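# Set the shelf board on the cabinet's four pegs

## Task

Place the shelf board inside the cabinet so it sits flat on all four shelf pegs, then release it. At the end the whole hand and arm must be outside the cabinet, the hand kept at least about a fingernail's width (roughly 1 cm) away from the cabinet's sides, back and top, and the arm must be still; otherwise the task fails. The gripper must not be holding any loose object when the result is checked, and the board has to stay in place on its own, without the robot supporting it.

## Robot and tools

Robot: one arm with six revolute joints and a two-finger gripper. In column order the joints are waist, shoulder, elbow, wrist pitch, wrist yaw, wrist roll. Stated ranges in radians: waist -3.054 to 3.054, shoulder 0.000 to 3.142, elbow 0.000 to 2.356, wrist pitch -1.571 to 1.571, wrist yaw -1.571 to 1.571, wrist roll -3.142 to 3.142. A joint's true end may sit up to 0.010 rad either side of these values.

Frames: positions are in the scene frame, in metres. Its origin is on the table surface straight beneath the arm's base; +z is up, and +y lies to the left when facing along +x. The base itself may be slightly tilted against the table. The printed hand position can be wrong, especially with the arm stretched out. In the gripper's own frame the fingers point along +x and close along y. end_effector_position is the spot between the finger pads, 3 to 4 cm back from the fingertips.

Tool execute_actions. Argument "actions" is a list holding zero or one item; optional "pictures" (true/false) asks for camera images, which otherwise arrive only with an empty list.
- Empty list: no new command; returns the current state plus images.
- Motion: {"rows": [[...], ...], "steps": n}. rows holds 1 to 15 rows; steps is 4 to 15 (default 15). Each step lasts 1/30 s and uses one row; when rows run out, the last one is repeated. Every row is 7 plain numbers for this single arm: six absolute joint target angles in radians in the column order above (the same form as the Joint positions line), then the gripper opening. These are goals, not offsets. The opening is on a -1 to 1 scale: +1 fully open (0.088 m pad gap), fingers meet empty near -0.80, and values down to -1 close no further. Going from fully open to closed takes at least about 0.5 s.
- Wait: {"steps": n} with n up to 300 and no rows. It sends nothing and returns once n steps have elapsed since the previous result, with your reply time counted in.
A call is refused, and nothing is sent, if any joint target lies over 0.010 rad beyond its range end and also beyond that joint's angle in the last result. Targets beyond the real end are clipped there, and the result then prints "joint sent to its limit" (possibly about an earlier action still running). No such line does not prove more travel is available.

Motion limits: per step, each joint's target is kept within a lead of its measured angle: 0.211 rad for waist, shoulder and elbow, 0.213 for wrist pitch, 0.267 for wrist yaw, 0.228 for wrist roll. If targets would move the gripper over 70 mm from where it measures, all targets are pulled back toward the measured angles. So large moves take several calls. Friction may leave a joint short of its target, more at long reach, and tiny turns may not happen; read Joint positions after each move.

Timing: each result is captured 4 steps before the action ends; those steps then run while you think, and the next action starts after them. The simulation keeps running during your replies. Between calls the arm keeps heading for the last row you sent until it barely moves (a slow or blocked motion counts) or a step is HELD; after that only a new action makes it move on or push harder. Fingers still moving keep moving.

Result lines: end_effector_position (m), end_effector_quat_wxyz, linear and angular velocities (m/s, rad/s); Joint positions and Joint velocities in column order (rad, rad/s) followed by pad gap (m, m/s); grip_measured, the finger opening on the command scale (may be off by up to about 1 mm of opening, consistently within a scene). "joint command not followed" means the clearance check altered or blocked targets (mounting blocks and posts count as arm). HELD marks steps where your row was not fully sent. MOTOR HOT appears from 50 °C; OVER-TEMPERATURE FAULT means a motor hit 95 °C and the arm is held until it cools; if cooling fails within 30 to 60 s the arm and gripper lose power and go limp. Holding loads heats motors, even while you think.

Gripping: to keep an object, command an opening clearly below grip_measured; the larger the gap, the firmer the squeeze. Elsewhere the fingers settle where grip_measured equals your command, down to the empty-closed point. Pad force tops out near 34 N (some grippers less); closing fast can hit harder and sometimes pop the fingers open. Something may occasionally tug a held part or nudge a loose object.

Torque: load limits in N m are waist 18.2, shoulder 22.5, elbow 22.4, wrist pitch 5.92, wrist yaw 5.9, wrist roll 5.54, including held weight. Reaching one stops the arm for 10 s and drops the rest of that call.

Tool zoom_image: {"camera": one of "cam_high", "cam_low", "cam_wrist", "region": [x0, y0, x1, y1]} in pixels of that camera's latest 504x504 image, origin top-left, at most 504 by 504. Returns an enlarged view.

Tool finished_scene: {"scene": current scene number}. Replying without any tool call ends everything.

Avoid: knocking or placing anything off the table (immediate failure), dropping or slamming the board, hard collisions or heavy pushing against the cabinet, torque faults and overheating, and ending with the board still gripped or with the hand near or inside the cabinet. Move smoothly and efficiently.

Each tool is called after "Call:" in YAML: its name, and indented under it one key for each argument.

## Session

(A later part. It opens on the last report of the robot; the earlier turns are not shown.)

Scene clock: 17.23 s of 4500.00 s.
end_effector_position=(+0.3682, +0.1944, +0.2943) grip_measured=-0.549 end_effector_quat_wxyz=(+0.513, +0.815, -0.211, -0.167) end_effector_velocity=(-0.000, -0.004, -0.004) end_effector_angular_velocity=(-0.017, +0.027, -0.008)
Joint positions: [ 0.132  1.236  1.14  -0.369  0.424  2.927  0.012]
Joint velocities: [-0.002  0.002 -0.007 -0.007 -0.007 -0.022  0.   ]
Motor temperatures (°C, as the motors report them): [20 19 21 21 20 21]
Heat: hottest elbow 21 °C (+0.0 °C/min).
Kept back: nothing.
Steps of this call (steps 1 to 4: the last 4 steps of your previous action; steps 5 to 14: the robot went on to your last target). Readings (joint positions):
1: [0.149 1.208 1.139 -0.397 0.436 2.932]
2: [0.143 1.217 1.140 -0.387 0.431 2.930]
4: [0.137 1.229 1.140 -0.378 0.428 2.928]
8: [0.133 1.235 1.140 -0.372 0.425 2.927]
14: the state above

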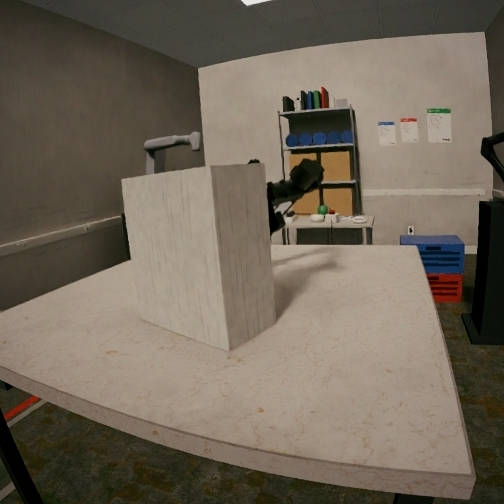

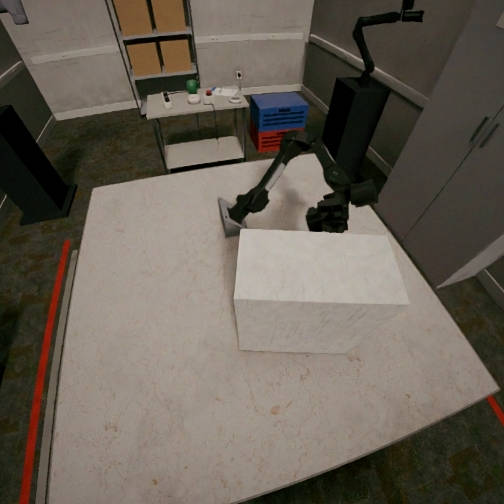

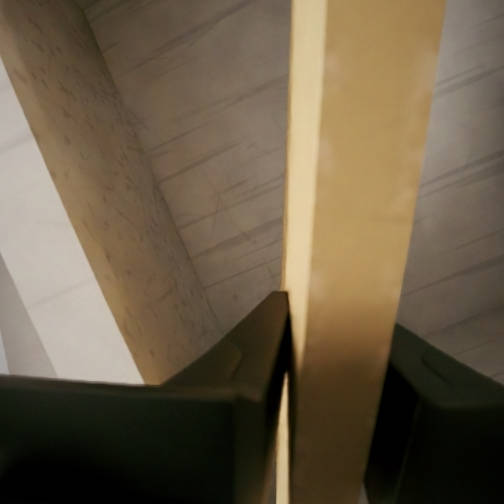

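Call:
execute_actions:
  actions:
    - {"rows":[[0.135,1.2,1.14,-0.38,0.43,2.94,-1],[0.14,1.165,1.13,-0.39,0.43,2.96,-1],[0.145,1.13,1.12,-0.4,0.43,2.98,-1],[0.149,1.1,1.112,-0.399,0.425,3.0,-1]]}

Call:
execute_actions:
  actions:
    - {"rows":[[0.14,1.11,1.12,-0.39,0.42,2.998,-1],[0.133,1.12,1.124,-0.38,0.415,2.995,-1],[0.127,1.13,1.127,-0.372,0.41,2.993,-1],[0.121,1.14,1.13,-0.364,0.405,2.991,-1],[0.115,1.15,1.133,-0.355,0.4,2.989,-1],[0.11,1.162,1.136,-0.346,0.395,2.987,-1],[0.104,1.174,1.139,-0.337,0.39,2.985,-1],[0.099,1.186,1.142,-0.328,0.385,2.983,-1],[0.094,1.198,1.145,-0.318,0.38,2.98,-1],[0.089,1.21,1.148,-0.308,0.376,2.978,-1],[0.084,1.222,1.15,-0.298,0.372,2.976,-1],[0.079,1.233,1.152,-0.288,0.367,2.973,-1]]}

Call:
execute_actions:
  actions:
    - {"steps":14}
  pictures: true

Scene clock: 18.07 s of 4500.00 s.
end_effector_position=(+0.3391, +0.2148, +0.3084) grip_measured=-0.549 end_effector_quat_wxyz=(+0.480, +0.845, -0.197, -0.132) end_effector_velocity=(+0.003, +0.004, +0.004) end_effector_angular_velocity=(+0.034, -0.042, +0.018)
Joint positions: [ 0.151  1.11   1.116 -0.404  0.417  3.     0.012]
Joint velocities: [ 0.002  0.002 -0.002  0.037  0.007  0.037 -0.   ]
Motor temperatures (°C, as the motors report them): [20 19 21 21 20 21]
Heat: hottest elbow 21 °C (+0.0 °C/min).
Steps of this call (steps 1 to 14: the robot went on to your last target; steps 15 to 25: the first 11 steps of this action). Readings (joint positions):
15: [0.131 1.234 1.140 -0.369 0.423 2.927]
16: [0.133 1.227 1.139 -0.372 0.423 2.935]
18: [0.139 1.193 1.128 -0.390 0.420 2.963]
22: [0.150 1.121 1.116 -0.401 0.421 2.995]
25: the state above

Scene clock: 18.57 s of 4500.00 s.
end_effector_position=(+0.3628, +0.2024, +0.3069) grip_measured=-0.549 end_effector_quat_wxyz=(+0.477, +0.845, -0.199, -0.134) end_effector_velocity=(+0.100, -0.052, -0.004) end_effector_angular_velocity=(-0.043, +0.028, -0.029)
Joint positions: [ 0.107  1.19   1.123 -0.33   0.378  2.988  0.012]
Joint velocities: [-0.168  0.354  0.066  0.286 -0.139 -0.11  -0.   ]
Motor temperatures (°C, as the motors report them): [20 19 21 21 20 21]
Heat: hottest elbow 21 °C (+0.0 °C/min).
Steps of this call (steps 1 to 4: the last 4 steps of your previous action; steps 5 to 15: the first 11 steps of this action). Readings (joint positions):
5: [0.151 1.110 1.115 -0.404 0.417 3.002]
6: [0.151 1.111 1.115 -0.402 0.416 3.002]
8: [0.144 1.117 1.115 -0.395 0.407 3.000]
12: [0.123 1.154 1.116 -0.358 0.391 2.995]
15: the state above

Scene clock: 19.03 s of 4500.00 s.
end_effector_position=(+0.3745, +0.1961, +0.3060) grip_measured=-0.549 end_effector_quat_wxyz=(+0.478, +0.845, -0.199, -0.135) end_effector_velocity=(+0.000, -0.002, -0.003) end_effector_angular_velocity=(-0.004, +0.015, -0.005)
Joint positions: [ 0.088  1.232  1.131 -0.297  0.362  2.98   0.012]
Joint velocities: [-0.002  0.002 -0.002 -0.007 -0.007 -0.007 -0.   ]
Motor temperatures (°C, as the motors report them): [20 19 21 21 20 21]
Heat: hottest elbow 21 °C (+0.0 °C/min).
Kept back: nothing.
Steps of this call (steps 1 to 4: the last 4 steps of your previous action; steps 5 to 14: the robot went on to your last target). Readings (joint positions):
1: [0.101 1.202 1.126 -0.321 0.374 2.986]
2: [0.096 1.212 1.127 -0.313 0.370 2.984]
4: [0.091 1.226 1.130 -0.303 0.365 2.982]
8: [0.090 1.232 1.131 -0.298 0.362 2.980]
14: the state above

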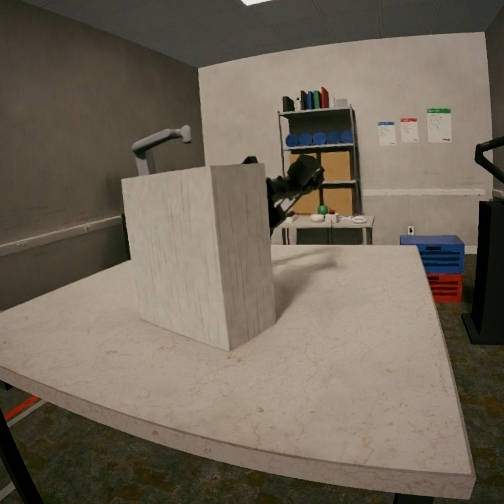

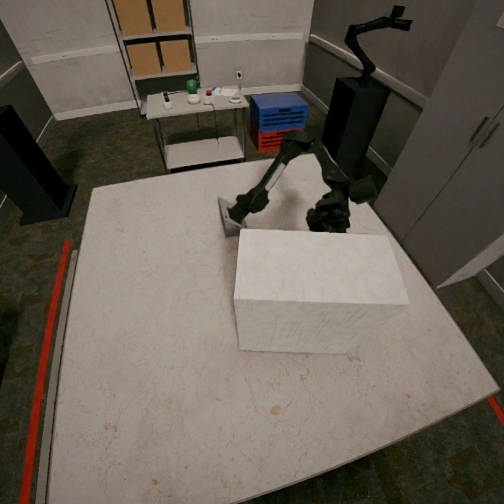

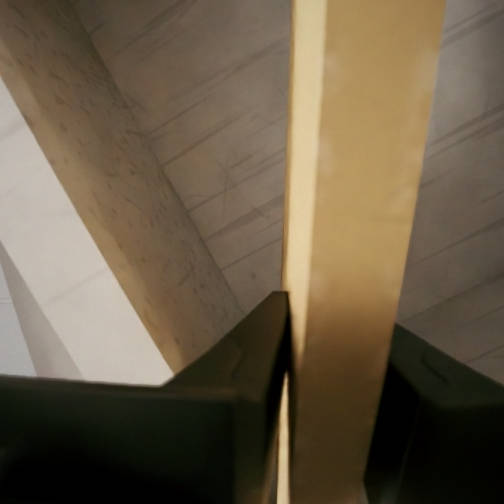

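Call:
execute_actions:
  actions:
    - {"rows":[[0.074,1.247,1.16,-0.278,0.362,2.971,-1],[0.068,1.263,1.167,-0.268,0.357,2.969,-1],[0.062,1.28,1.174,-0.258,0.352,2.967,-1],[0.057,1.298,1.182,-0.248,0.347,2.965,-1],[0.052,1.316,1.19,-0.238,0.342,2.963,-1],[0.047,1.334,1.199,-0.228,0.337,2.961,-1],[0.042,1.353,1.208,-0.218,0.332,2.959,-1],[0.037,1.372,1.218,-0.208,0.327,2.957,-1],[0.032,1.39,1.228,-0.198,0.322,2.955,-1],[0.027,1.409,1.238,-0.188,0.318,2.953,-1],[0.022,1.427,1.249,-0.18,0.314,2.951,-1],[0.018,1.444,1.26,-0.173,0.31,2.949,-1],[0.013,1.462,1.271,-0.166,0.306,2.947,-1],[0.009,1.48,1.282,-0.159,0.302,2.945,-1],[0.005,1.497,1.293,-0.152,0.298,2.944,-1]]}

Call:
execute_actions:
  actions:
    - {"rows":[[0.001,1.512,1.303,-0.146,0.294,2.942,-1],[-0.003,1.527,1.313,-0.14,0.291,2.94,-1],[-0.006,1.542,1.323,-0.135,0.288,2.939,-1],[-0.01,1.557,1.333,-0.13,0.284,2.938,-1],[-0.013,1.571,1.343,-0.125,0.281,2.936,-1],[-0.016,1.585,1.352,-0.12,0.278,2.935,-1]]}

Call:
execute_actions:
  actions:
    - {"steps":8}
  pictures: true

Scene clock: 19.63 s of 4500.00 s.
end_effector_position=(+0.4142, +0.1787, +0.3066) grip_measured=-0.549 end_effector_quat_wxyz=(+0.477, +0.844, -0.204, -0.138) end_effector_velocity=(+0.157, -0.035, -0.013) end_effector_angular_velocity=(-0.028, +0.121, +0.090)
Joint positions: [ 0.038  1.381  1.196 -0.215  0.322  2.964  0.012]
Joint velocities: [-0.125  0.564  0.315  0.271 -0.242 -0.139 -0.002]
Motor temperatures (°C, as the motors report them): [20 19 22 22 20 21]
Heat: hottest elbow 22 °C (+3.1 °C/min).
Steps of this call (steps 1 to 7: the robot went on to your last target; steps 8 to 18: the first 11 steps of this action). Readings (joint positions):
8: [0.087 1.234 1.132 -0.296 0.361 2.979]
9: [0.085 1.238 1.134 -0.294 0.360 2.979]
11: [0.077 1.257 1.140 -0.284 0.353 2.974]
15: [0.054 1.325 1.167 -0.247 0.338 2.970]
18: the state above

Scene clock: 20.13 s of 4500.00 s.
end_effector_position=(+0.4382, +0.1738, +0.3036) grip_measured=-0.549 end_effector_quat_wxyz=(+0.476, +0.844, -0.204, -0.143) end_effector_velocity=(+0.002, +0.002, -0.001) end_effector_angular_velocity=(+0.002, +0.011, +0.018)
Joint positions: [ 0.032  1.475  1.26  -0.195  0.312  2.963  0.012]
Joint velocities: [-0.002  0.002  0.002  0.007 -0.022 -0.007  0.   ]
Motor temperatures (°C, as the motors report them): [20 19 22 22 20 21]
Heat: hottest elbow 22 °C (+3.0 °C/min).
Steps of this call (steps 1 to 4: the last 4 steps of your previous action; steps 5 to 15: the first 11 steps of this action). Readings (joint positions):
5: [0.029 1.452 1.245 -0.190 0.304 2.958]
6: [0.030 1.455 1.247 -0.190 0.304 2.958]
8: [0.030 1.462 1.252 -0.192 0.306 2.959]
12: [0.032 1.473 1.259 -0.195 0.312 2.963]
15: the state above

Scene clock: 20.40 s of 4500.00 s.
end_effector_position=(+0.4384, +0.1737, +0.3035) grip_measured=-0.549 end_effector_quat_wxyz=(+0.475, +0.844, -0.204, -0.143) end_effector_velocity=(-0.001, -0.001, -0.001) end_effector_angular_velocity=(-0.004, +0.012, -0.002)
Joint positions: [ 0.032  1.475  1.26  -0.195  0.312  2.964  0.012]
Joint velocities: [-0.002 -0.002 -0.002 -0.007 -0.007 -0.007 -0.   ]
Motor temperatures (°C, as the motors report them): [21 19 22 23 20 21]
Heat: hottest wrist pitch 23 °C (+5.9 °C/min).
Kept back: nothing.
Steps of this call (steps 1 to 4: the last 4 steps of your previous action; steps 5 to 8: the robot went on to your last target). Readings (joint positions):
1: [0.032 1.475 1.260 -0.195 0.312 2.963]
2: [0.032 1.475 1.260 -0.195 0.312 2.964]
4: [0.032 1.475 1.260 -0.195 0.312 2.964]
8: the state above

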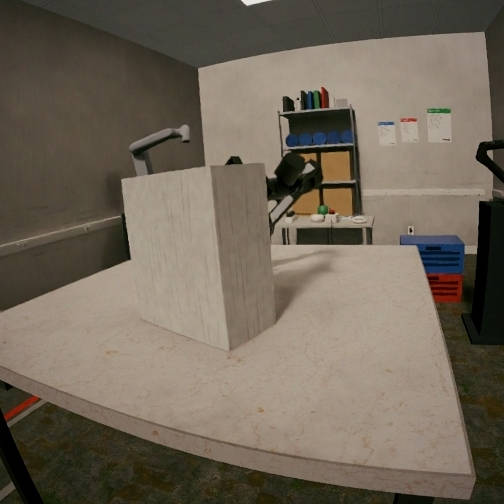

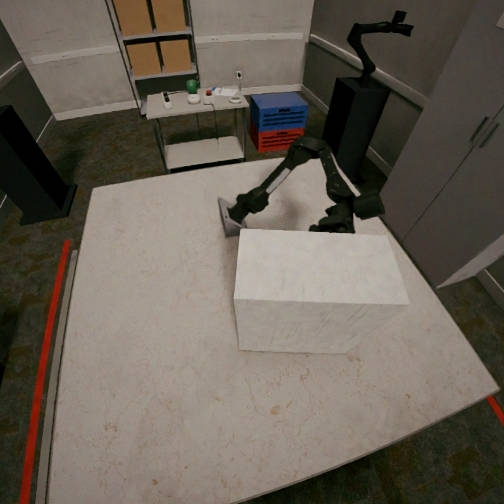

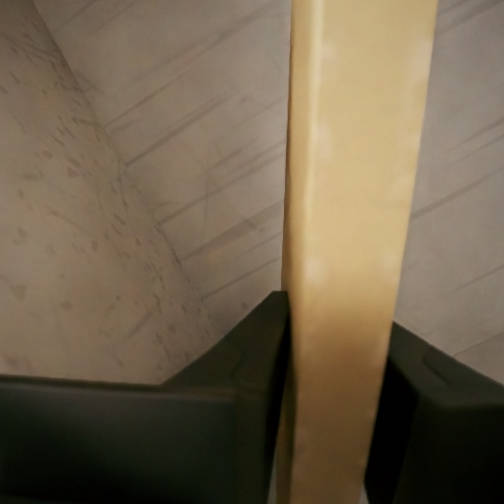

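Call:
execute_actions:
  actions:
    - {"rows":[[0.02,1.45,1.26,-0.17,0.305,2.95,-1],[0.02,1.445,1.25,-0.155,0.302,2.947,-1],[0.018,1.44,1.235,-0.13,0.298,2.943,-1],[0.016,1.436,1.22,-0.105,0.294,2.938,-1],[0.014,1.432,1.205,-0.08,0.29,2.933,-1],[0.011,1.428,1.19,-0.055,0.286,2.929,-1],[0.008,1.425,1.175,-0.032,0.282,2.924,-1],[0.005,1.422,1.16,-0.01,0.278,2.92,-1],[0.003,1.42,1.145,0.012,0.274,2.915,-1],[0.0,1.418,1.13,0.033,0.27,2.91,-1]]}

Call:
execute_actions:
  actions:
    - {"steps":14}
  pictures: true

Scene clock: 21.13 s of 4500.00 s.
end_effector_position=(+0.4355, +0.1787, +0.3083) grip_measured=-0.549 end_effector_quat_wxyz=(+0.485, +0.852, -0.174, -0.094) end_effector_velocity=(+0.004, +0.001, -0.001) end_effector_angular_velocity=(-0.065, -0.067, +0.239)
Joint positions: [ 0.019  1.427  1.152 -0.014  0.274  2.927  0.012]
Joint velocities: [-0.042 -0.051 -0.237  0.432 -0.139 -0.11  -0.   ]
Motor temperatures (°C, as the motors report them): [21 19 22 24 20 21]
Heat: hottest wrist pitch 24 °C (+8.5 °C/min).
Steps of this call (steps 1 to 11: the robot went on to your last target; steps 12 to 22: the first 11 steps of this action). Readings (joint positions):
12: [0.032 1.463 1.254 -0.190 0.315 2.966]
13: [0.032 1.455 1.246 -0.181 0.314 2.965]
15: [0.030 1.447 1.230 -0.159 0.307 2.959]
19: [0.024 1.434 1.186 -0.078 0.289 2.942]
22: the state above

Scene clock: 21.60 s of 4500.00 s.
end_effector_position=(+0.4361, +0.1789, +0.3087) grip_measured=-0.549 end_effector_quat_wxyz=(+0.488, +0.852, -0.168, -0.085) end_effector_velocity=(+0.001, -0.002, +0.001) end_effector_angular_velocity=(-0.005, +0.001, +0.001)
Joint positions: [0.016 1.424 1.133 0.025 0.266 2.918 0.012]
Joint velocities: [-0.007  0.002 -0.002  0.007 -0.007 -0.007  0.   ]
Motor temperatures (°C, as the motors report them): [21 19 22 24 20 21]
Heat: hottest wrist pitch 24 °C (+8.3 °C/min).
Kept back: nothing.
Steps of this call (steps 1 to 4: the last 4 steps of your previous action; steps 5 to 14: the robot went on to your last target). Readings (joint positions):
1: [0.018 1.426 1.146 -0.002 0.271 2.924]
2: [0.018 1.425 1.142 0.006 0.270 2.922]
4: [0.017 1.425 1.137 0.016 0.267 2.920]
8: [0.017 1.424 1.134 0.023 0.266 2.918]
14: the state above

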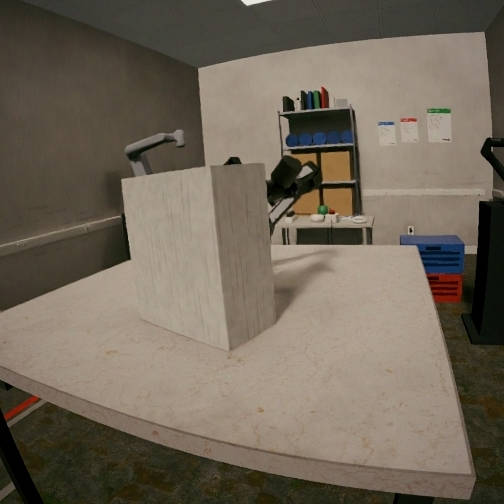

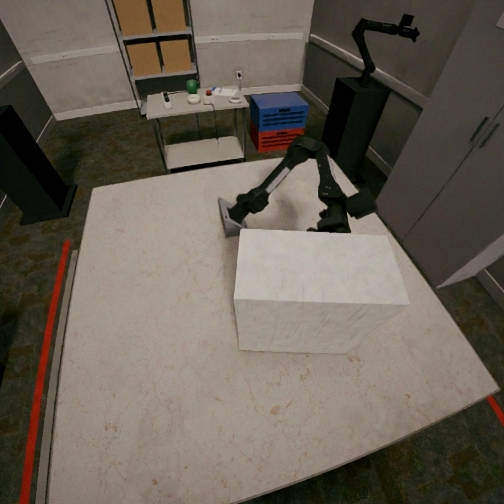

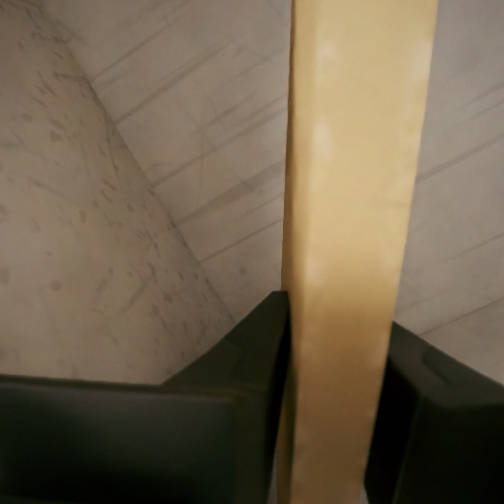

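Call:
execute_actions:
  actions:
    - {"rows":[[0.015,1.418,1.117,0.045,0.28,2.89,-1],[0.024,1.418,1.104,0.057,0.288,2.87,-1],[0.032,1.418,1.091,0.07,0.296,2.85,-1],[0.04,1.418,1.078,0.082,0.305,2.83,-1],[0.048,1.419,1.065,0.094,0.313,2.81,-1],[0.056,1.419,1.052,0.107,0.321,2.79,-1],[0.064,1.42,1.039,0.12,0.33,2.77,-1],[0.072,1.42,1.026,0.132,0.338,2.75,-1],[0.08,1.421,1.013,0.144,0.346,2.73,-1],[0.089,1.422,1.0,0.156,0.355,2.71,-1]]}

Call:
execute_actions:
  actions:
    - {"steps":14}
  pictures: true

Scene clock: 22.17 s of 4500.00 s.
end_effector_position=(+0.4336, +0.1759, +0.2758) grip_measured=-0.549 end_effector_quat_wxyz=(+0.563, +0.806, -0.155, -0.098) end_effector_velocity=(-0.006, +0.028, -0.104) end_effector_angular_velocity=(-0.422, +0.226, +0.109)
Joint positions: [0.083 1.423 1.028 0.131 0.321 2.755 0.012]
Joint velocities: [ 0.256  0.002 -0.242  0.271  0.125 -0.418 -0.   ]
Motor temperatures (°C, as the motors report them): [21 19 22 24 20 21]
Heat: hottest wrist pitch 24 °C (+8.1 °C/min).
Steps of this call (steps 1 to 6: the robot went on to your last target; steps 7 to 17: the first 11 steps of this action). Readings (joint positions):
7: [0.016 1.424 1.131 0.028 0.266 2.915]
8: [0.017 1.424 1.126 0.036 0.268 2.906]
10: [0.023 1.424 1.113 0.055 0.278 2.875]
14: [0.055 1.424 1.063 0.095 0.304 2.805]
17: the state above

Scene clock: 22.63 s of 4500.00 s.
end_effector_position=(+0.4331, +0.1781, +0.2686) grip_measured=-0.549 end_effector_quat_wxyz=(+0.577, +0.797, -0.150, -0.098) end_effector_velocity=(-0.001, +0.002, -0.001) end_effector_angular_velocity=(+0.012, +0.013, +0.011)
Joint positions: [0.102 1.424 1.01  0.153 0.334 2.725 0.012]
Joint velocities: [-0.002 -0.007 -0.002 -0.007 -0.022  0.007 -0.   ]
Motor temperatures (°C, as the motors report them): [21 19 22 24 20 21]
Heat: hottest wrist pitch 24 °C (+8.0 °C/min).
Kept back: nothing.
Steps of this call (steps 1 to 4: the last 4 steps of your previous action; steps 5 to 14: the robot went on to your last target). Readings (joint positions):
1: [0.090 1.424 1.022 0.138 0.325 2.743]
2: [0.096 1.424 1.018 0.142 0.328 2.736]
4: [0.100 1.424 1.014 0.148 0.331 2.729]
8: [0.102 1.424 1.011 0.152 0.333 2.726]
14: the state above

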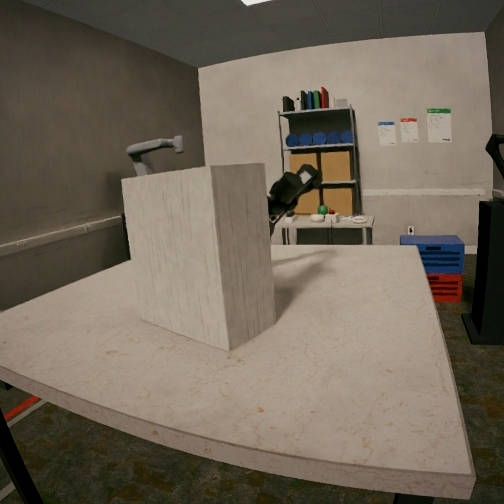

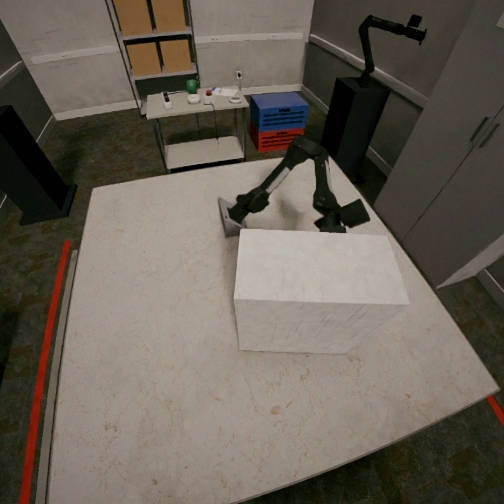

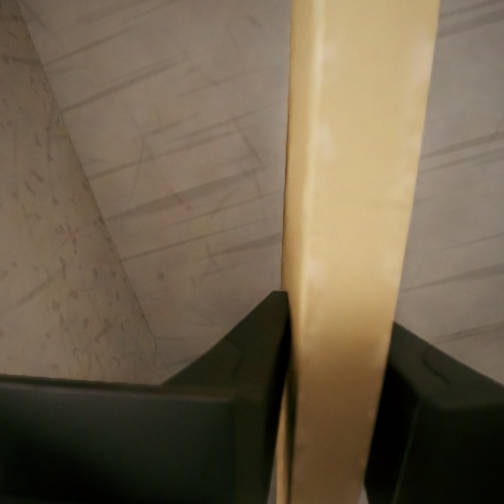

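Call:
execute_actions:
  actions:
    - {"rows":[[0.115,1.432,1.02,0.15,0.37,2.71,-1],[0.128,1.44,1.025,0.152,0.385,2.695,-1],[0.14,1.446,1.022,0.16,0.398,2.677,-1],[0.152,1.452,1.017,0.17,0.41,2.658,-1],[0.163,1.458,1.011,0.18,0.421,2.639,-1],[0.174,1.465,1.005,0.19,0.433,2.62,-1],[0.186,1.471,0.999,0.2,0.445,2.6,-1],[0.197,1.478,0.993,0.21,0.457,2.58,-1],[0.208,1.485,0.987,0.22,0.468,2.56,-1],[0.22,1.492,0.981,0.23,0.48,2.541,-1],[0.231,1.498,0.976,0.24,0.492,2.522,-1],[0.242,1.505,0.97,0.25,0.504,2.503,-1],[0.254,1.512,0.965,0.26,0.516,2.484,-1],[0.265,1.519,0.96,0.269,0.527,2.465,-1]]}

Call:
execute_actions:
  actions:
    - {"steps":18}
  pictures: true

Scene clock: 23.20 s of 4500.00 s.
end_effector_position=(+0.4342, +0.1779, +0.2643) grip_measured=-0.498 end_effector_quat_wxyz=(+0.632, +0.746, -0.191, -0.089) end_effector_velocity=(+0.010, -0.004, -0.031) end_effector_angular_velocity=(-0.620, -0.048, -0.161)
Joint positions: [0.16  1.455 0.999 0.216 0.492 2.594 0.015]
Joint velocities: [ 0.183  0.149 -0.095  0.359  0.462 -0.579  0.013]
Motor temperatures (°C, as the motors report them): [21 19 22 24 20 21]
Heat: hottest wrist pitch 24 °C (+7.8 °C/min).
Steps of this call (steps 1 to 6: the robot went on to your last target; steps 7 to 17: the first 11 steps of this action). Readings (joint positions):
7: [0.104 1.424 1.010 0.154 0.338 2.723]
8: [0.110 1.425 1.010 0.154 0.348 2.717]
10: [0.122 1.430 1.010 0.159 0.379 2.707]
14: [0.144 1.443 1.008 0.184 0.445 2.649]
17: the state above

Scene clock: 23.80 s of 4500.00 s.
end_effector_position=(+0.4379, +0.1772, +0.2443) grip_measured=-0.454 end_effector_quat_wxyz=(+0.670, +0.710, -0.194, -0.098) end_effector_velocity=(+0.001, +0.002, -0.001) end_effector_angular_velocity=(-0.013, +0.018, +0.015)
Joint positions: [0.209 1.497 0.975 0.275 0.555 2.501 0.017]
Joint velocities: [-0.002 -0.002 -0.002  0.007 -0.022 -0.022  0.   ]
Motor temperatures (°C, as the motors report them): [21 19 22 24 20 21]
Heat: hottest wrist pitch 24 °C (+7.6 °C/min).
Kept back: nothing.
Steps of this call (steps 1 to 4: the last 4 steps of your previous action; steps 5 to 18: the robot went on to your last target). Readings (joint positions):
1: [0.166 1.461 0.995 0.228 0.506 2.575]
2: [0.175 1.468 0.991 0.239 0.518 2.555]
4: [0.192 1.483 0.984 0.258 0.540 2.522]
8: [0.207 1.496 0.976 0.270 0.552 2.505]
18: the state above

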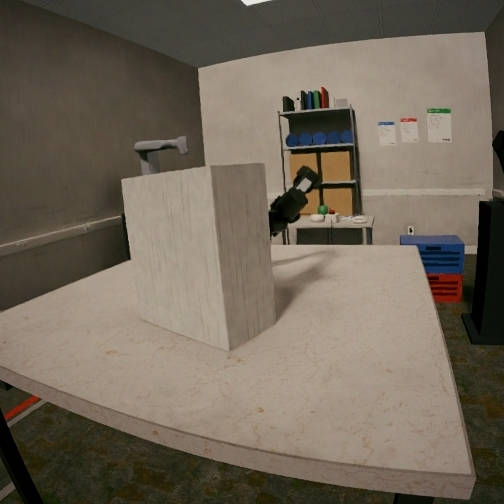

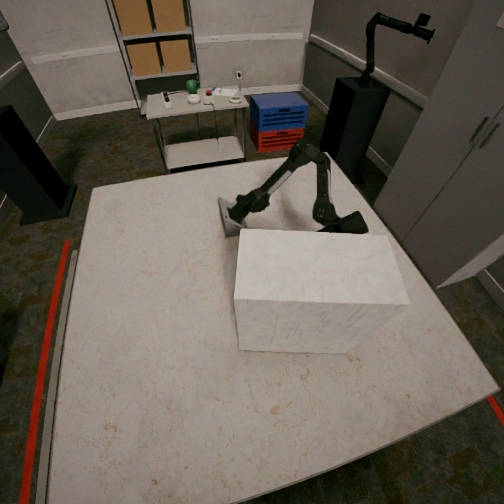

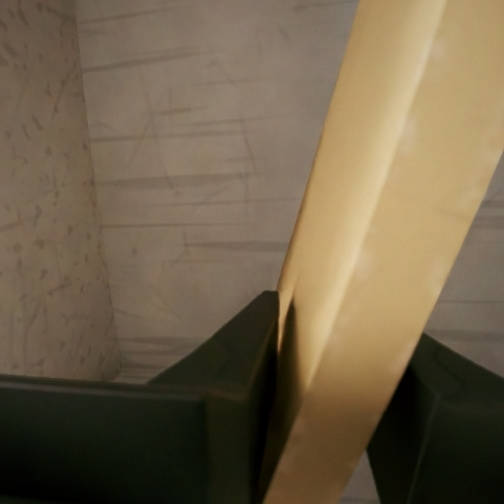

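Call:
execute_actions:
  actions:
    - {"rows":[[0.19,1.48,0.99,0.25,0.51,2.56,-1],[0.17,1.47,1.0,0.23,0.48,2.6,-1],[0.155,1.46,1.005,0.21,0.45,2.64,-1],[0.14,1.45,1.01,0.19,0.42,2.68,-1],[0.125,1.44,1.015,0.175,0.4,2.71,-1],[0.11,1.43,1.025,0.16,0.38,2.74,-1],[0.1,1.425,1.035,0.145,0.365,2.77,-1],[0.085,1.42,1.045,0.13,0.353,2.79,-1],[0.075,1.42,1.055,0.117,0.343,2.81,-1],[0.065,1.42,1.063,0.105,0.333,2.83,-1]]}

Call:
execute_actions:
  actions:
    - {"steps":12}

Call:
execute_actions:
  actions:
    - {"rows":[[0.061,1.435,1.073,0.111,0.329,2.829,-1],[0.057,1.45,1.082,0.117,0.325,2.828,-1],[0.053,1.464,1.092,0.123,0.321,2.827,-1],[0.049,1.479,1.101,0.129,0.317,2.826,-1],[0.044,1.493,1.11,0.135,0.313,2.825,-1],[0.04,1.508,1.12,0.141,0.31,2.824,-1]]}

Call:
execute_actions:
  actions:
    - {"steps":8}
  pictures: true

Scene clock: 24.53 s of 4500.00 s.
end_effector_position=(+0.4359, +0.1736, +0.2693) grip_measured=-0.549 end_effector_quat_wxyz=(+0.552, +0.811, -0.165, -0.101) end_effector_velocity=(-0.012, -0.020, +0.172) end_effector_angular_velocity=(+0.506, -0.399, -0.033)
Joint positions: [0.099 1.441 1.031 0.128 0.351 2.789 0.012]
Joint velocities: [-0.374 -0.129  0.227 -0.227 -0.198  0.476 -0.   ]
Motor temperatures (°C, as the motors report them): [21 19 22 24 20 21]
Heat: hottest wrist pitch 24 °C (+7.3 °C/min).
Steps of this call (steps 1 to 11: the robot went on to your last target; steps 12 to 22: the first 11 steps of this action). Readings (joint positions):
12: [0.207 1.495 0.976 0.271 0.548 2.504]
13: [0.202 1.491 0.978 0.258 0.523 2.528]
15: [0.188 1.483 0.984 0.230 0.471 2.594]
19: [0.142 1.457 1.005 0.166 0.384 2.723]
22: the state above

Scene clock: 24.93 s of 4500.00 s.
end_effector_position=(+0.4345, +0.1729, +0.2789) grip_measured=-0.549 end_effector_quat_wxyz=(+0.532, +0.824, -0.167, -0.098) end_effector_velocity=(-0.002, -0.003, -0.006) end_effector_angular_velocity=(+0.008, +0.023, -0.012)
Joint positions: [0.075 1.431 1.048 0.101 0.327 2.832 0.012]
Joint velocities: [ 0.002 -0.002 -0.007 -0.022 -0.007  0.007 -0.   ]
Motor temperatures (°C, as the motors report them): [21 19 23 24 20 21]
Heat: hottest wrist pitch 24 °C (+7.2 °C/min).
Kept back: nothing.
Steps of this call (steps 1 to 4: the last 4 steps of your previous action; steps 5 to 12: the robot went on to your last target). Readings (joint positions):
1: [0.089 1.438 1.037 0.122 0.346 2.802]
2: [0.081 1.434 1.042 0.117 0.342 2.810]
4: [0.075 1.431 1.047 0.110 0.335 2.821]
8: [0.075 1.431 1.047 0.102 0.328 2.830]
12: the state above

Scene clock: 25.30 s of 4500.00 s.
end_effector_position=(+0.4456, +0.1779, +0.2780) grip_measured=-0.549 end_effector_quat_wxyz=(+0.531, +0.829, -0.144, -0.098) end_effector_velocity=(+0.002, -0.002, -0.002) end_effector_angular_velocity=(+0.003, +0.021, +0.015)
Joint positions: [0.066 1.464 1.08  0.115 0.273 2.828 0.012]
Joint velocities: [-0.012  0.007 -0.002  0.007 -0.037 -0.007 -0.   ]
Motor temperatures (°C, as the motors report them): [22 19 23 24 20 21]
Heat: hottest wrist pitch 24 °C (+7.1 °C/min).
Steps of this call (steps 1 to 11: the first 11 steps of this action). Readings (joint positions):
1: [0.075 1.431 1.049 0.101 0.327 2.832]
2: [0.074 1.433 1.051 0.101 0.324 2.832]
4: [0.070 1.446 1.061 0.108 0.314 2.830]
8: [0.067 1.462 1.079 0.114 0.277 2.829]
11: the state above

Scene clock: 25.57 s of 4500.00 s.
end_effector_position=(+0.4459, +0.1779, +0.2779) grip_measured=-0.549 end_effector_quat_wxyz=(+0.531, +0.830, -0.143, -0.098) end_effector_velocity=(-0.001, -0.003, +0.000) end_effector_angular_velocity=(-0.009, +0.001, -0.012)
Joint positions: [0.065 1.465 1.08  0.117 0.27  2.828 0.012]
Joint velocities: [-0.002 -0.002 -0.002 -0.007  0.007 -0.007 -0.   ]
Motor temperatures (°C, as the motors report them): [22 19 23 24 20 21]
Heat: hottest wrist pitch 24 °C (+7.0 °C/min).
Kept back: nothing.
Steps of this call (steps 1 to 4: the last 4 steps of your previous action; steps 5 to 8: the robot went on to your last target). Readings (joint positions):
1: [0.065 1.464 1.080 0.115 0.272 2.828]
2: [0.065 1.464 1.080 0.116 0.272 2.828]
4: [0.065 1.465 1.080 0.116 0.270 2.828]
8: the state above

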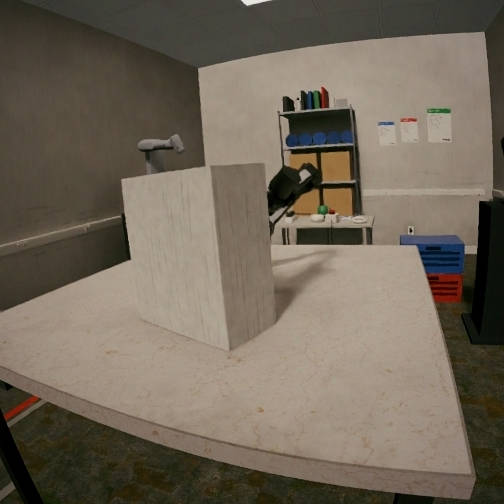

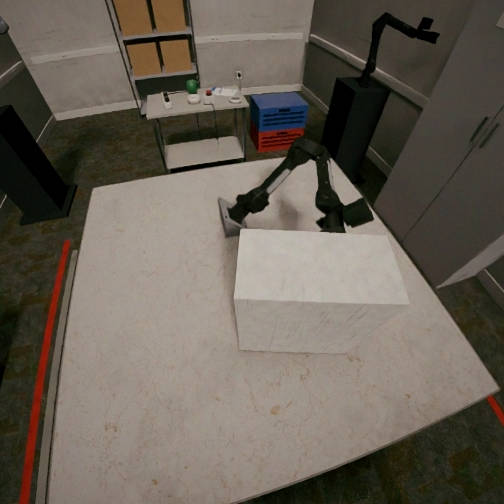

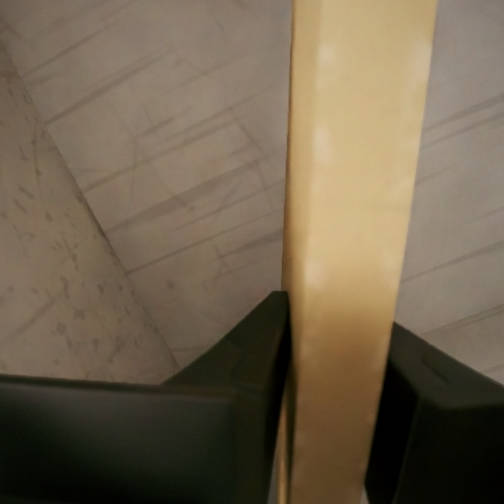

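Call:
execute_actions:
  actions:
    - {"rows":[[0.07,1.44,1.07,0.11,0.33,2.82,-1],[0.075,1.43,1.06,0.115,0.335,2.81,-1],[0.085,1.43,1.05,0.125,0.345,2.795,-1],[0.095,1.43,1.04,0.135,0.352,2.78,-1],[0.105,1.43,1.03,0.145,0.36,2.765,-1],[0.115,1.432,1.02,0.155,0.37,2.75,-1]]}

Call:
execute_actions:
  actions:
    - {"rows":[[0.115,1.432,1.02,0.155,0.37,2.75,-0.5],[0.115,1.432,1.02,0.155,0.37,2.75,-0.45],[0.115,1.432,1.02,0.155,0.37,2.75,-0.4],[0.115,1.432,1.02,0.155,0.37,2.75,-0.35],[0.115,1.432,1.02,0.155,0.37,2.75,-0.3],[0.115,1.432,1.02,0.155,0.37,2.75,-0.25],[0.115,1.432,1.02,0.155,0.37,2.75,-0.2]]}
  pictures: true

Scene clock: 26.10 s of 4500.00 s.
end_effector_position=(+0.4371, +0.1790, +0.2620) grip_measured=-0.549 end_effector_quat_wxyz=(+0.565, +0.805, -0.153, -0.103) end_effector_velocity=(-0.008, -0.008, -0.037) end_effector_angular_velocity=(-0.076, +0.078, -0.018)
Joint positions: [0.119 1.445 1.024 0.143 0.35  2.763 0.012]
Joint velocities: [ 0.061 -0.002 -0.09   0.037  0.037 -0.066 -0.   ]
Motor temperatures (°C, as the motors report them): [22 19 23 24 20 21]
Heat: hottest wrist pitch 24 °C (+6.9 °C/min).
Steps of this call (steps 1 to 5: the robot went on to your last target; steps 6 to 16: the first 11 steps of this action). Readings (joint positions):
6: [0.065 1.460 1.078 0.116 0.271 2.828]
7: [0.069 1.455 1.075 0.115 0.284 2.828]
9: [0.079 1.449 1.066 0.122 0.317 2.814]
13: [0.106 1.446 1.039 0.140 0.347 2.772]
16: the state above

Scene clock: 26.60 s of 4500.00 s.
end_effector_position=(+0.4370, +0.1793, +0.2631) grip_measured=-0.232 end_effector_quat_wxyz=(+0.569, +0.802, -0.155, -0.099) end_effector_velocity=(-0.002, -0.004, +0.002) end_effector_angular_velocity=(-0.027, -0.004, -0.022)
Joint positions: [0.121 1.445 1.022 0.153 0.36  2.752 0.028]
Joint velocities: [-0.002 -0.002 -0.002 -0.007  0.022 -0.022  0.018]
Motor temperatures (°C, as the motors report them): [22 20 23 24 20 21]
Heat: hottest wrist pitch 24 °C (+6.8 °C/min).
Steps of this call (steps 1 to 4: the last 4 steps of your previous action; steps 5 to 15: the first 11 steps of this action). Readings (joint positions):
5: [0.121 1.445 1.022 0.148 0.356 2.758]
6: [0.121 1.445 1.022 0.148 0.356 2.758]
8: [0.121 1.445 1.022 0.148 0.360 2.753]
12: [0.121 1.445 1.022 0.152 0.359 2.754]
15: the state above

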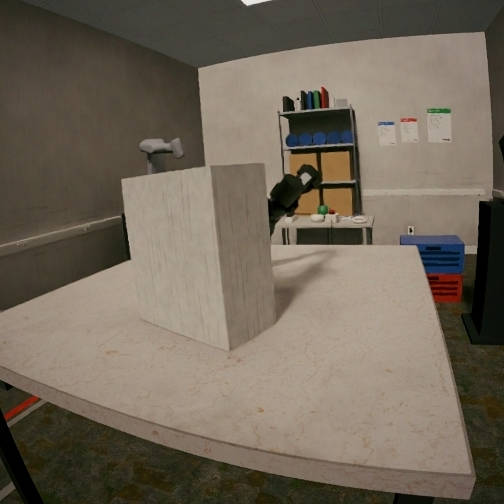

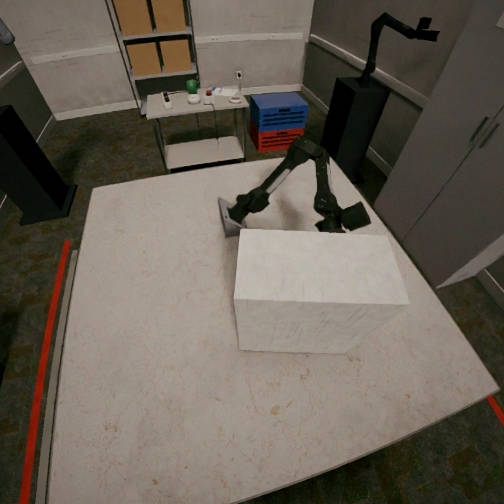

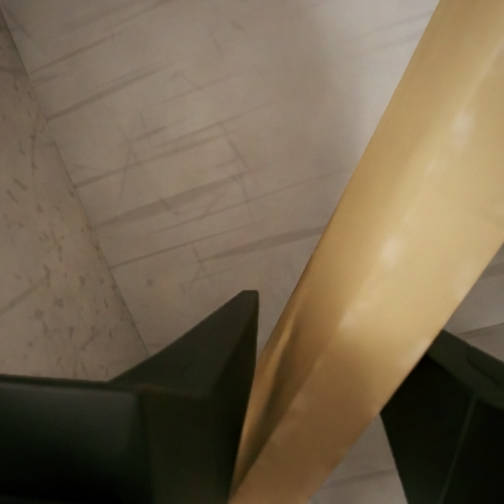

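Call:
execute_actions:
  actions:
    - {"rows":[[0.117,1.43,1.01,0.16,0.37,2.8,-0.15],[0.118,1.425,0.995,0.17,0.372,2.85,-0.15],[0.12,1.42,0.975,0.183,0.374,2.9,-0.15],[0.121,1.414,0.955,0.197,0.376,2.95,-0.15],[0.123,1.408,0.935,0.21,0.378,3.0,-0.15],[0.124,1.402,0.915,0.224,0.38,3.04,-0.15],[0.126,1.396,0.895,0.237,0.382,3.08,-0.15],[0.127,1.39,0.875,0.25,0.384,3.08,-0.15],[0.129,1.384,0.855,0.264,0.386,3.08,-0.15],[0.13,1.378,0.835,0.278,0.388,3.08,-0.15],[0.132,1.372,0.81,0.294,0.39,3.08,-0.15],[0.134,1.365,0.785,0.31,0.392,3.08,-0.15]]}

Call:
execute_actions:
  actions:
    - {"steps":14}
  pictures: true

Scene clock: 27.17 s of 4500.00 s.
end_effector_position=(+0.4187, +0.1612, +0.2457) grip_measured=-0.150 end_effector_quat_wxyz=(+0.443, +0.877, -0.171, -0.071) end_effector_velocity=(-0.078, -0.096, -0.103) end_effector_angular_velocity=(+0.232, -0.055, -0.040)
Joint positions: [0.13  1.397 0.875 0.255 0.376 3.052 0.032]
Joint velocities: [ 0.046 -0.154 -0.652  0.432  0.051  0.271  0.   ]
Motor temperatures (°C, as the motors report them): [22 20 23 24 20 21]
Heat: hottest wrist pitch 24 °C (+6.6 °C/min).
Steps of this call (steps 1 to 4: the last 4 steps of your previous action; steps 5 to 6: the robot went on to your last target; steps 7 to 17: the first 11 steps of this action). Readings (joint positions):
7: [0.121 1.444 1.022 0.153 0.361 2.760]
8: [0.121 1.443 1.019 0.156 0.362 2.782]
10: [0.121 1.436 1.002 0.172 0.363 2.849]
14: [0.125 1.412 0.936 0.217 0.370 3.005]
17: the state above

Scene clock: 27.63 s of 4500.00 s.
end_effector_position=(+0.4087, +0.1523, +0.2348) grip_measured=-0.148 end_effector_quat_wxyz=(+0.433, +0.882, -0.171, -0.069) end_effector_velocity=(-0.001, -0.004, -0.004) end_effector_angular_velocity=(+0.007, +0.013, -0.009)
Joint positions: [0.137 1.374 0.799 0.309 0.381 3.078 0.032]
Joint velocities: [-0.002  0.002 -0.007 -0.007 -0.007  0.007 -0.   ]
Motor temperatures (°C, as the motors report them): [22 20 23 24 20 21]
Heat: hottest wrist pitch 24 °C (+6.5 °C/min).
Kept back: nothing.
Steps of this call (steps 1 to 4: the last 4 steps of your previous action; steps 5 to 14: the robot went on to your last target). Readings (joint positions):
1: [0.131 1.391 0.853 0.270 0.378 3.060]
2: [0.133 1.386 0.835 0.281 0.379 3.066]
4: [0.136 1.380 0.812 0.295 0.380 3.072]
8: [0.137 1.375 0.801 0.306 0.381 3.076]
14: the state above

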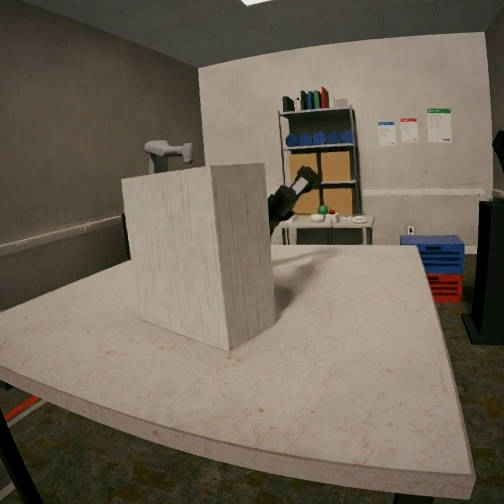

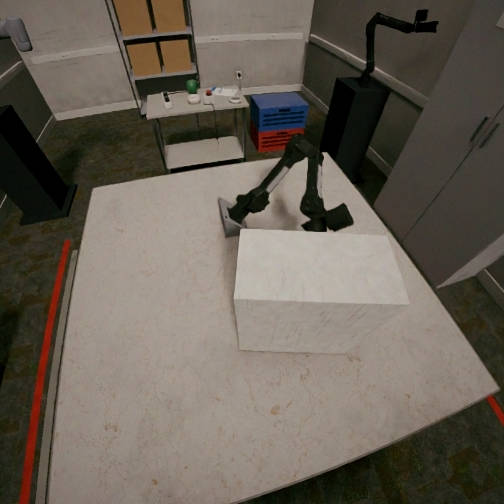

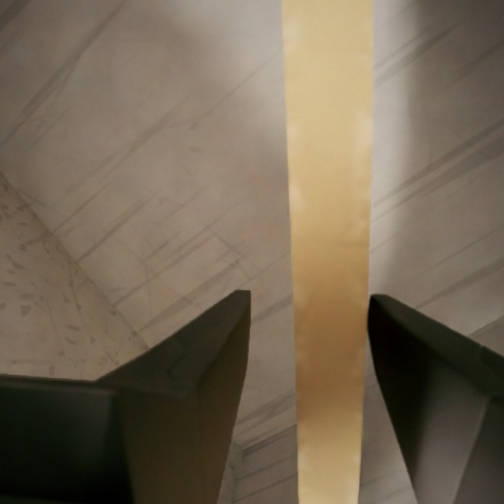

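Call:
execute_actions:
  actions:
    - {"rows":[[0.135,1.364,0.76,0.333,0.393,3.08,-0.15],[0.136,1.362,0.735,0.356,0.394,3.08,-0.15],[0.137,1.36,0.71,0.379,0.395,3.08,-0.15],[0.138,1.359,0.685,0.402,0.396,3.08,-0.15],[0.139,1.358,0.66,0.425,0.397,3.08,-0.15],[0.14,1.357,0.635,0.448,0.398,3.08,-0.15],[0.141,1.356,0.61,0.471,0.399,3.08,-0.15],[0.143,1.355,0.585,0.494,0.4,3.08,-0.15]]}

Call:
execute_actions:
  actions:
    - {"steps":12}
  pictures: true

Scene clock: 28.23 s of 4500.00 s.
end_effector_position=(+0.3876, +0.1232, +0.2042) grip_measured=-0.148 end_effector_quat_wxyz=(+0.434, +0.881, -0.170, -0.074) end_effector_velocity=(-0.043, -0.059, -0.068) end_effector_angular_velocity=(-0.022, +0.097, -0.060)
Joint positions: [0.147 1.361 0.614 0.472 0.386 3.079 0.032]
Joint velocities: [ 0.032 -0.002 -0.31   0.198  0.007 -0.007  0.   ]
Motor temperatures (°C, as the motors report them): [22 20 23 24 20 21]
Heat: hottest wrist pitch 24 °C (+6.4 °C/min).
Steps of this call (steps 1 to 7: the robot went on to your last target; steps 8 to 18: the first 11 steps of this action). Readings (joint positions):
8: [0.137 1.373 0.794 0.315 0.381 3.078]
9: [0.138 1.372 0.786 0.328 0.383 3.078]
11: [0.139 1.367 0.755 0.361 0.384 3.078]
15: [0.143 1.361 0.665 0.440 0.386 3.079]
18: the state above

Scene clock: 28.63 s of 4500.00 s.
end_effector_position=(+0.3857, +0.1213, +0.2020) grip_measured=-0.148 end_effector_quat_wxyz=(+0.434, +0.882, -0.169, -0.073) end_effector_velocity=(-0.001, -0.003, +0.000) end_effector_angular_velocity=(-0.010, +0.001, -0.012)
Joint positions: [0.149 1.361 0.597 0.492 0.388 3.079 0.032]
Joint velocities: [-0.002 -0.002 -0.002 -0.007  0.007 -0.007 -0.   ]
Motor temperatures (°C, as the motors report them): [22 20 23 24 20 21]
Heat: hottest wrist pitch 24 °C (+6.3 °C/min).
Kept back: nothing.
Steps of this call (steps 1 to 4: the last 4 steps of your previous action; steps 5 to 12: the robot went on to your last target). Readings (joint positions):
1: [0.148 1.361 0.606 0.478 0.386 3.079]
2: [0.149 1.361 0.603 0.482 0.387 3.079]
4: [0.149 1.361 0.600 0.488 0.388 3.079]
8: [0.149 1.361 0.598 0.492 0.388 3.079]
12: the state above

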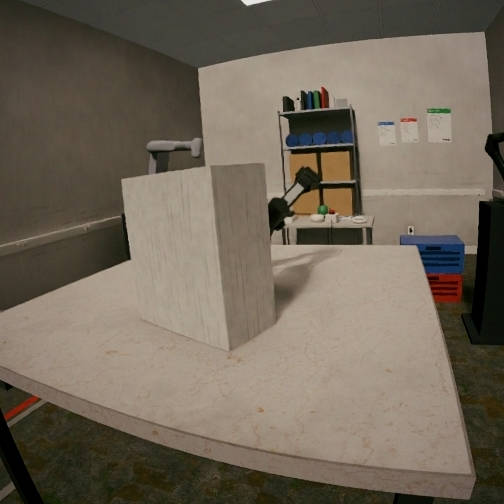

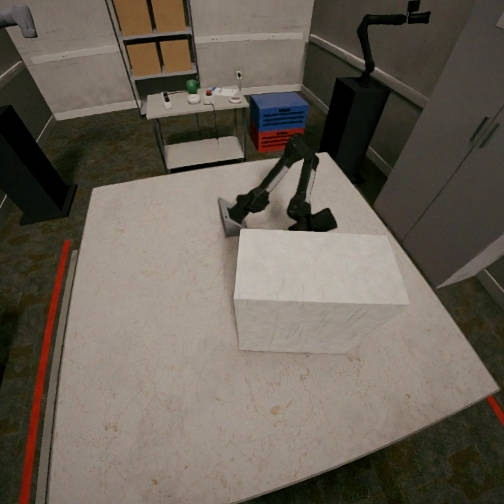

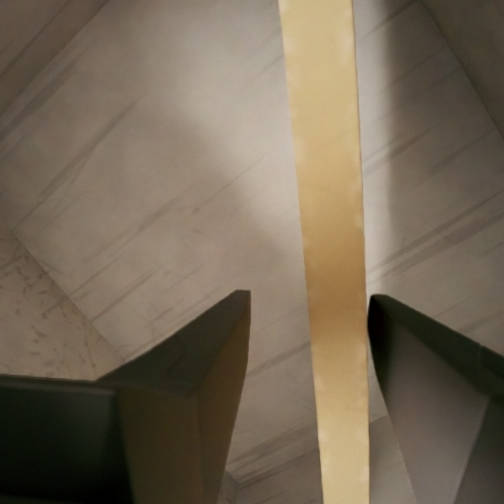

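Call:
execute_actions:
  actions:
    - {"rows":[[0.135,1.355,0.6,0.494,0.39,3.04,-0.4],[0.135,1.355,0.6,0.494,0.39,3.04,-0.45],[0.135,1.355,0.6,0.494,0.39,3.04,-0.5],[0.135,1.355,0.6,0.494,0.39,3.04,-0.55],[0.135,1.355,0.6,0.494,0.39,3.04,-0.6],[0.135,1.355,0.6,0.494,0.39,3.04,-1]]}

Call:
execute_actions:
  actions:
    - {"rows":[[0.125,1.347,0.625,0.465,0.38,3.04,-1],[0.113,1.338,0.645,0.44,0.368,3.04,-1],[0.1,1.33,0.657,0.42,0.357,3.04,-1],[0.087,1.322,0.667,0.402,0.346,3.037,-1],[0.073,1.314,0.677,0.385,0.334,3.034,-1],[0.06,1.306,0.687,0.368,0.322,3.03,-1],[0.046,1.298,0.697,0.352,0.31,3.027,-1],[0.032,1.29,0.707,0.336,0.298,3.024,-1],[0.018,1.282,0.717,0.32,0.286,3.02,-1],[0.004,1.274,0.727,0.305,0.274,3.017,-1],[-0.01,1.266,0.737,0.29,0.262,3.013,-1],[-0.024,1.258,0.745,0.274,0.25,3.01,-1]]}

Call:
execute_actions:
  actions:
    - {"rows":[[-0.024,1.258,0.745,0.274,0.25,2.98,-1],[-0.024,1.258,0.745,0.274,0.25,2.95,-1],[-0.024,1.258,0.745,0.274,0.25,2.92,-1],[-0.024,1.258,0.745,0.274,0.25,2.89,-1],[-0.024,1.258,0.745,0.274,0.25,2.86,-1]]}
  pictures: true

Scene clock: 29.27 s of 4500.00 s.
end_effector_position=(+0.3855, +0.1194, +0.2056) grip_measured=-0.538 end_effector_quat_wxyz=(+0.453, +0.872, -0.172, -0.072) end_effector_velocity=(-0.001, +0.000, +0.003) end_effector_angular_velocity=(-0.008, -0.006, -0.005)
Joint positions: [0.14  1.36  0.597 0.495 0.39  3.033 0.013]
Joint velocities: [-0.002 -0.007  0.002 -0.007  0.007 -0.007  0.   ]
Motor temperatures (°C, as the motors report them): [22 20 23 24 20 21]
Heat: hottest wrist pitch 24 °C (+6.2 °C/min).
Steps of this call (steps 1 to 8: the robot went on to your last target; steps 9 to 19: the first 11 steps of this action). Readings (joint positions):
9: [0.149 1.361 0.597 0.494 0.387 3.072]
10: [0.149 1.361 0.597 0.494 0.386 3.063]
12: [0.149 1.361 0.597 0.495 0.384 3.053]
16: [0.143 1.360 0.597 0.495 0.391 3.033]
19: the state above

Scene clock: 29.77 s of 4500.00 s.
end_effector_position=(+0.3875, +0.1204, +0.2404) grip_measured=-0.549 end_effector_quat_wxyz=(+0.445, +0.874, -0.173, -0.086) end_effector_velocity=(-0.012, +0.008, +0.173) end_effector_angular_velocity=(-0.003, -0.083, -0.012)
Joint positions: [0.039 1.303 0.691 0.325 0.284 3.025 0.012]
Joint velocities: [-0.427 -0.256  0.315 -0.491 -0.344 -0.11  -0.   ]
Motor temperatures (°C, as the motors report them): [22 20 23 24 20 21]
Heat: hottest wrist pitch 24 °C (+6.0 °C/min).
Steps of this call (steps 1 to 4: the last 4 steps of your previous action; steps 5 to 15: the first 11 steps of this action). Readings (joint positions):
5: [0.139 1.359 0.600 0.490 0.388 3.033]
6: [0.136 1.357 0.608 0.475 0.380 3.033]
8: [0.122 1.351 0.625 0.440 0.363 3.032]
12: [0.079 1.327 0.661 0.372 0.317 3.034]
15: the state above

Scene clock: 30.27 s of 4500.00 s.
end_effector_position=(+0.3863, +0.1269, +0.2616) grip_measured=-0.549 end_effector_quat_wxyz=(+0.503, +0.845, -0.160, -0.089) end_effector_velocity=(+0.001, +0.005, -0.000) end_effector_angular_velocity=(-0.060, +0.025, +0.018)
Joint positions: [-0.009  1.268  0.732  0.272  0.229  2.876  0.012]
Joint velocities: [ 0.007 -0.002  0.002  0.007 -0.007 -0.066 -0.   ]
Motor temperatures (°C, as the motors report them): [22 20 23 24 20 21]
Heat: hottest wrist pitch 24 °C (+5.9 °C/min).
Steps of this call (steps 1 to 4: the last 4 steps of your previous action; steps 5 to 15: the first 11 steps of this action). Readings (joint positions):
5: [-0.009 1.272 0.726 0.283 0.253 3.009]
6: [-0.011 1.270 0.728 0.280 0.250 2.995]
8: [-0.012 1.269 0.730 0.274 0.245 2.952]
12: [-0.010 1.269 0.731 0.272 0.229 2.890]
15: the state above

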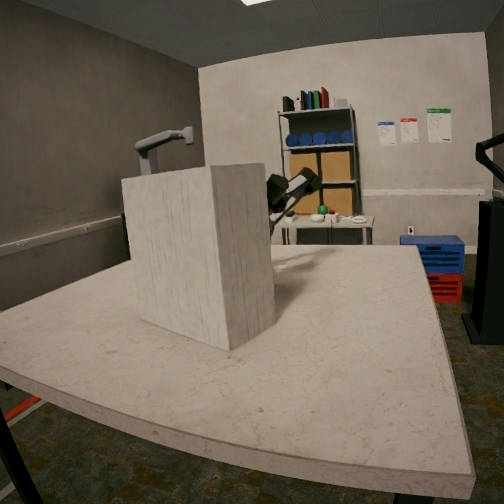

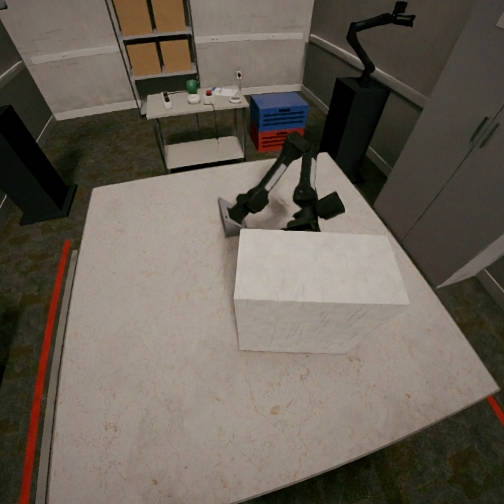

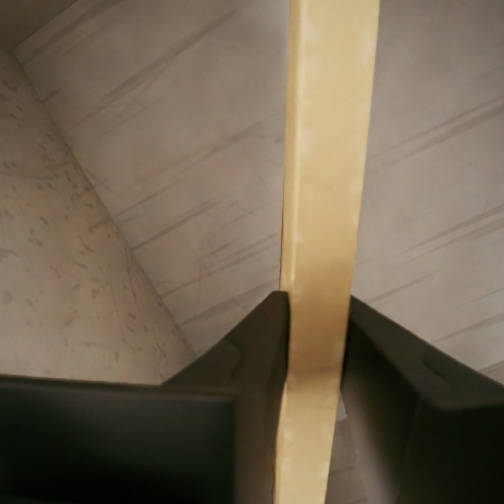

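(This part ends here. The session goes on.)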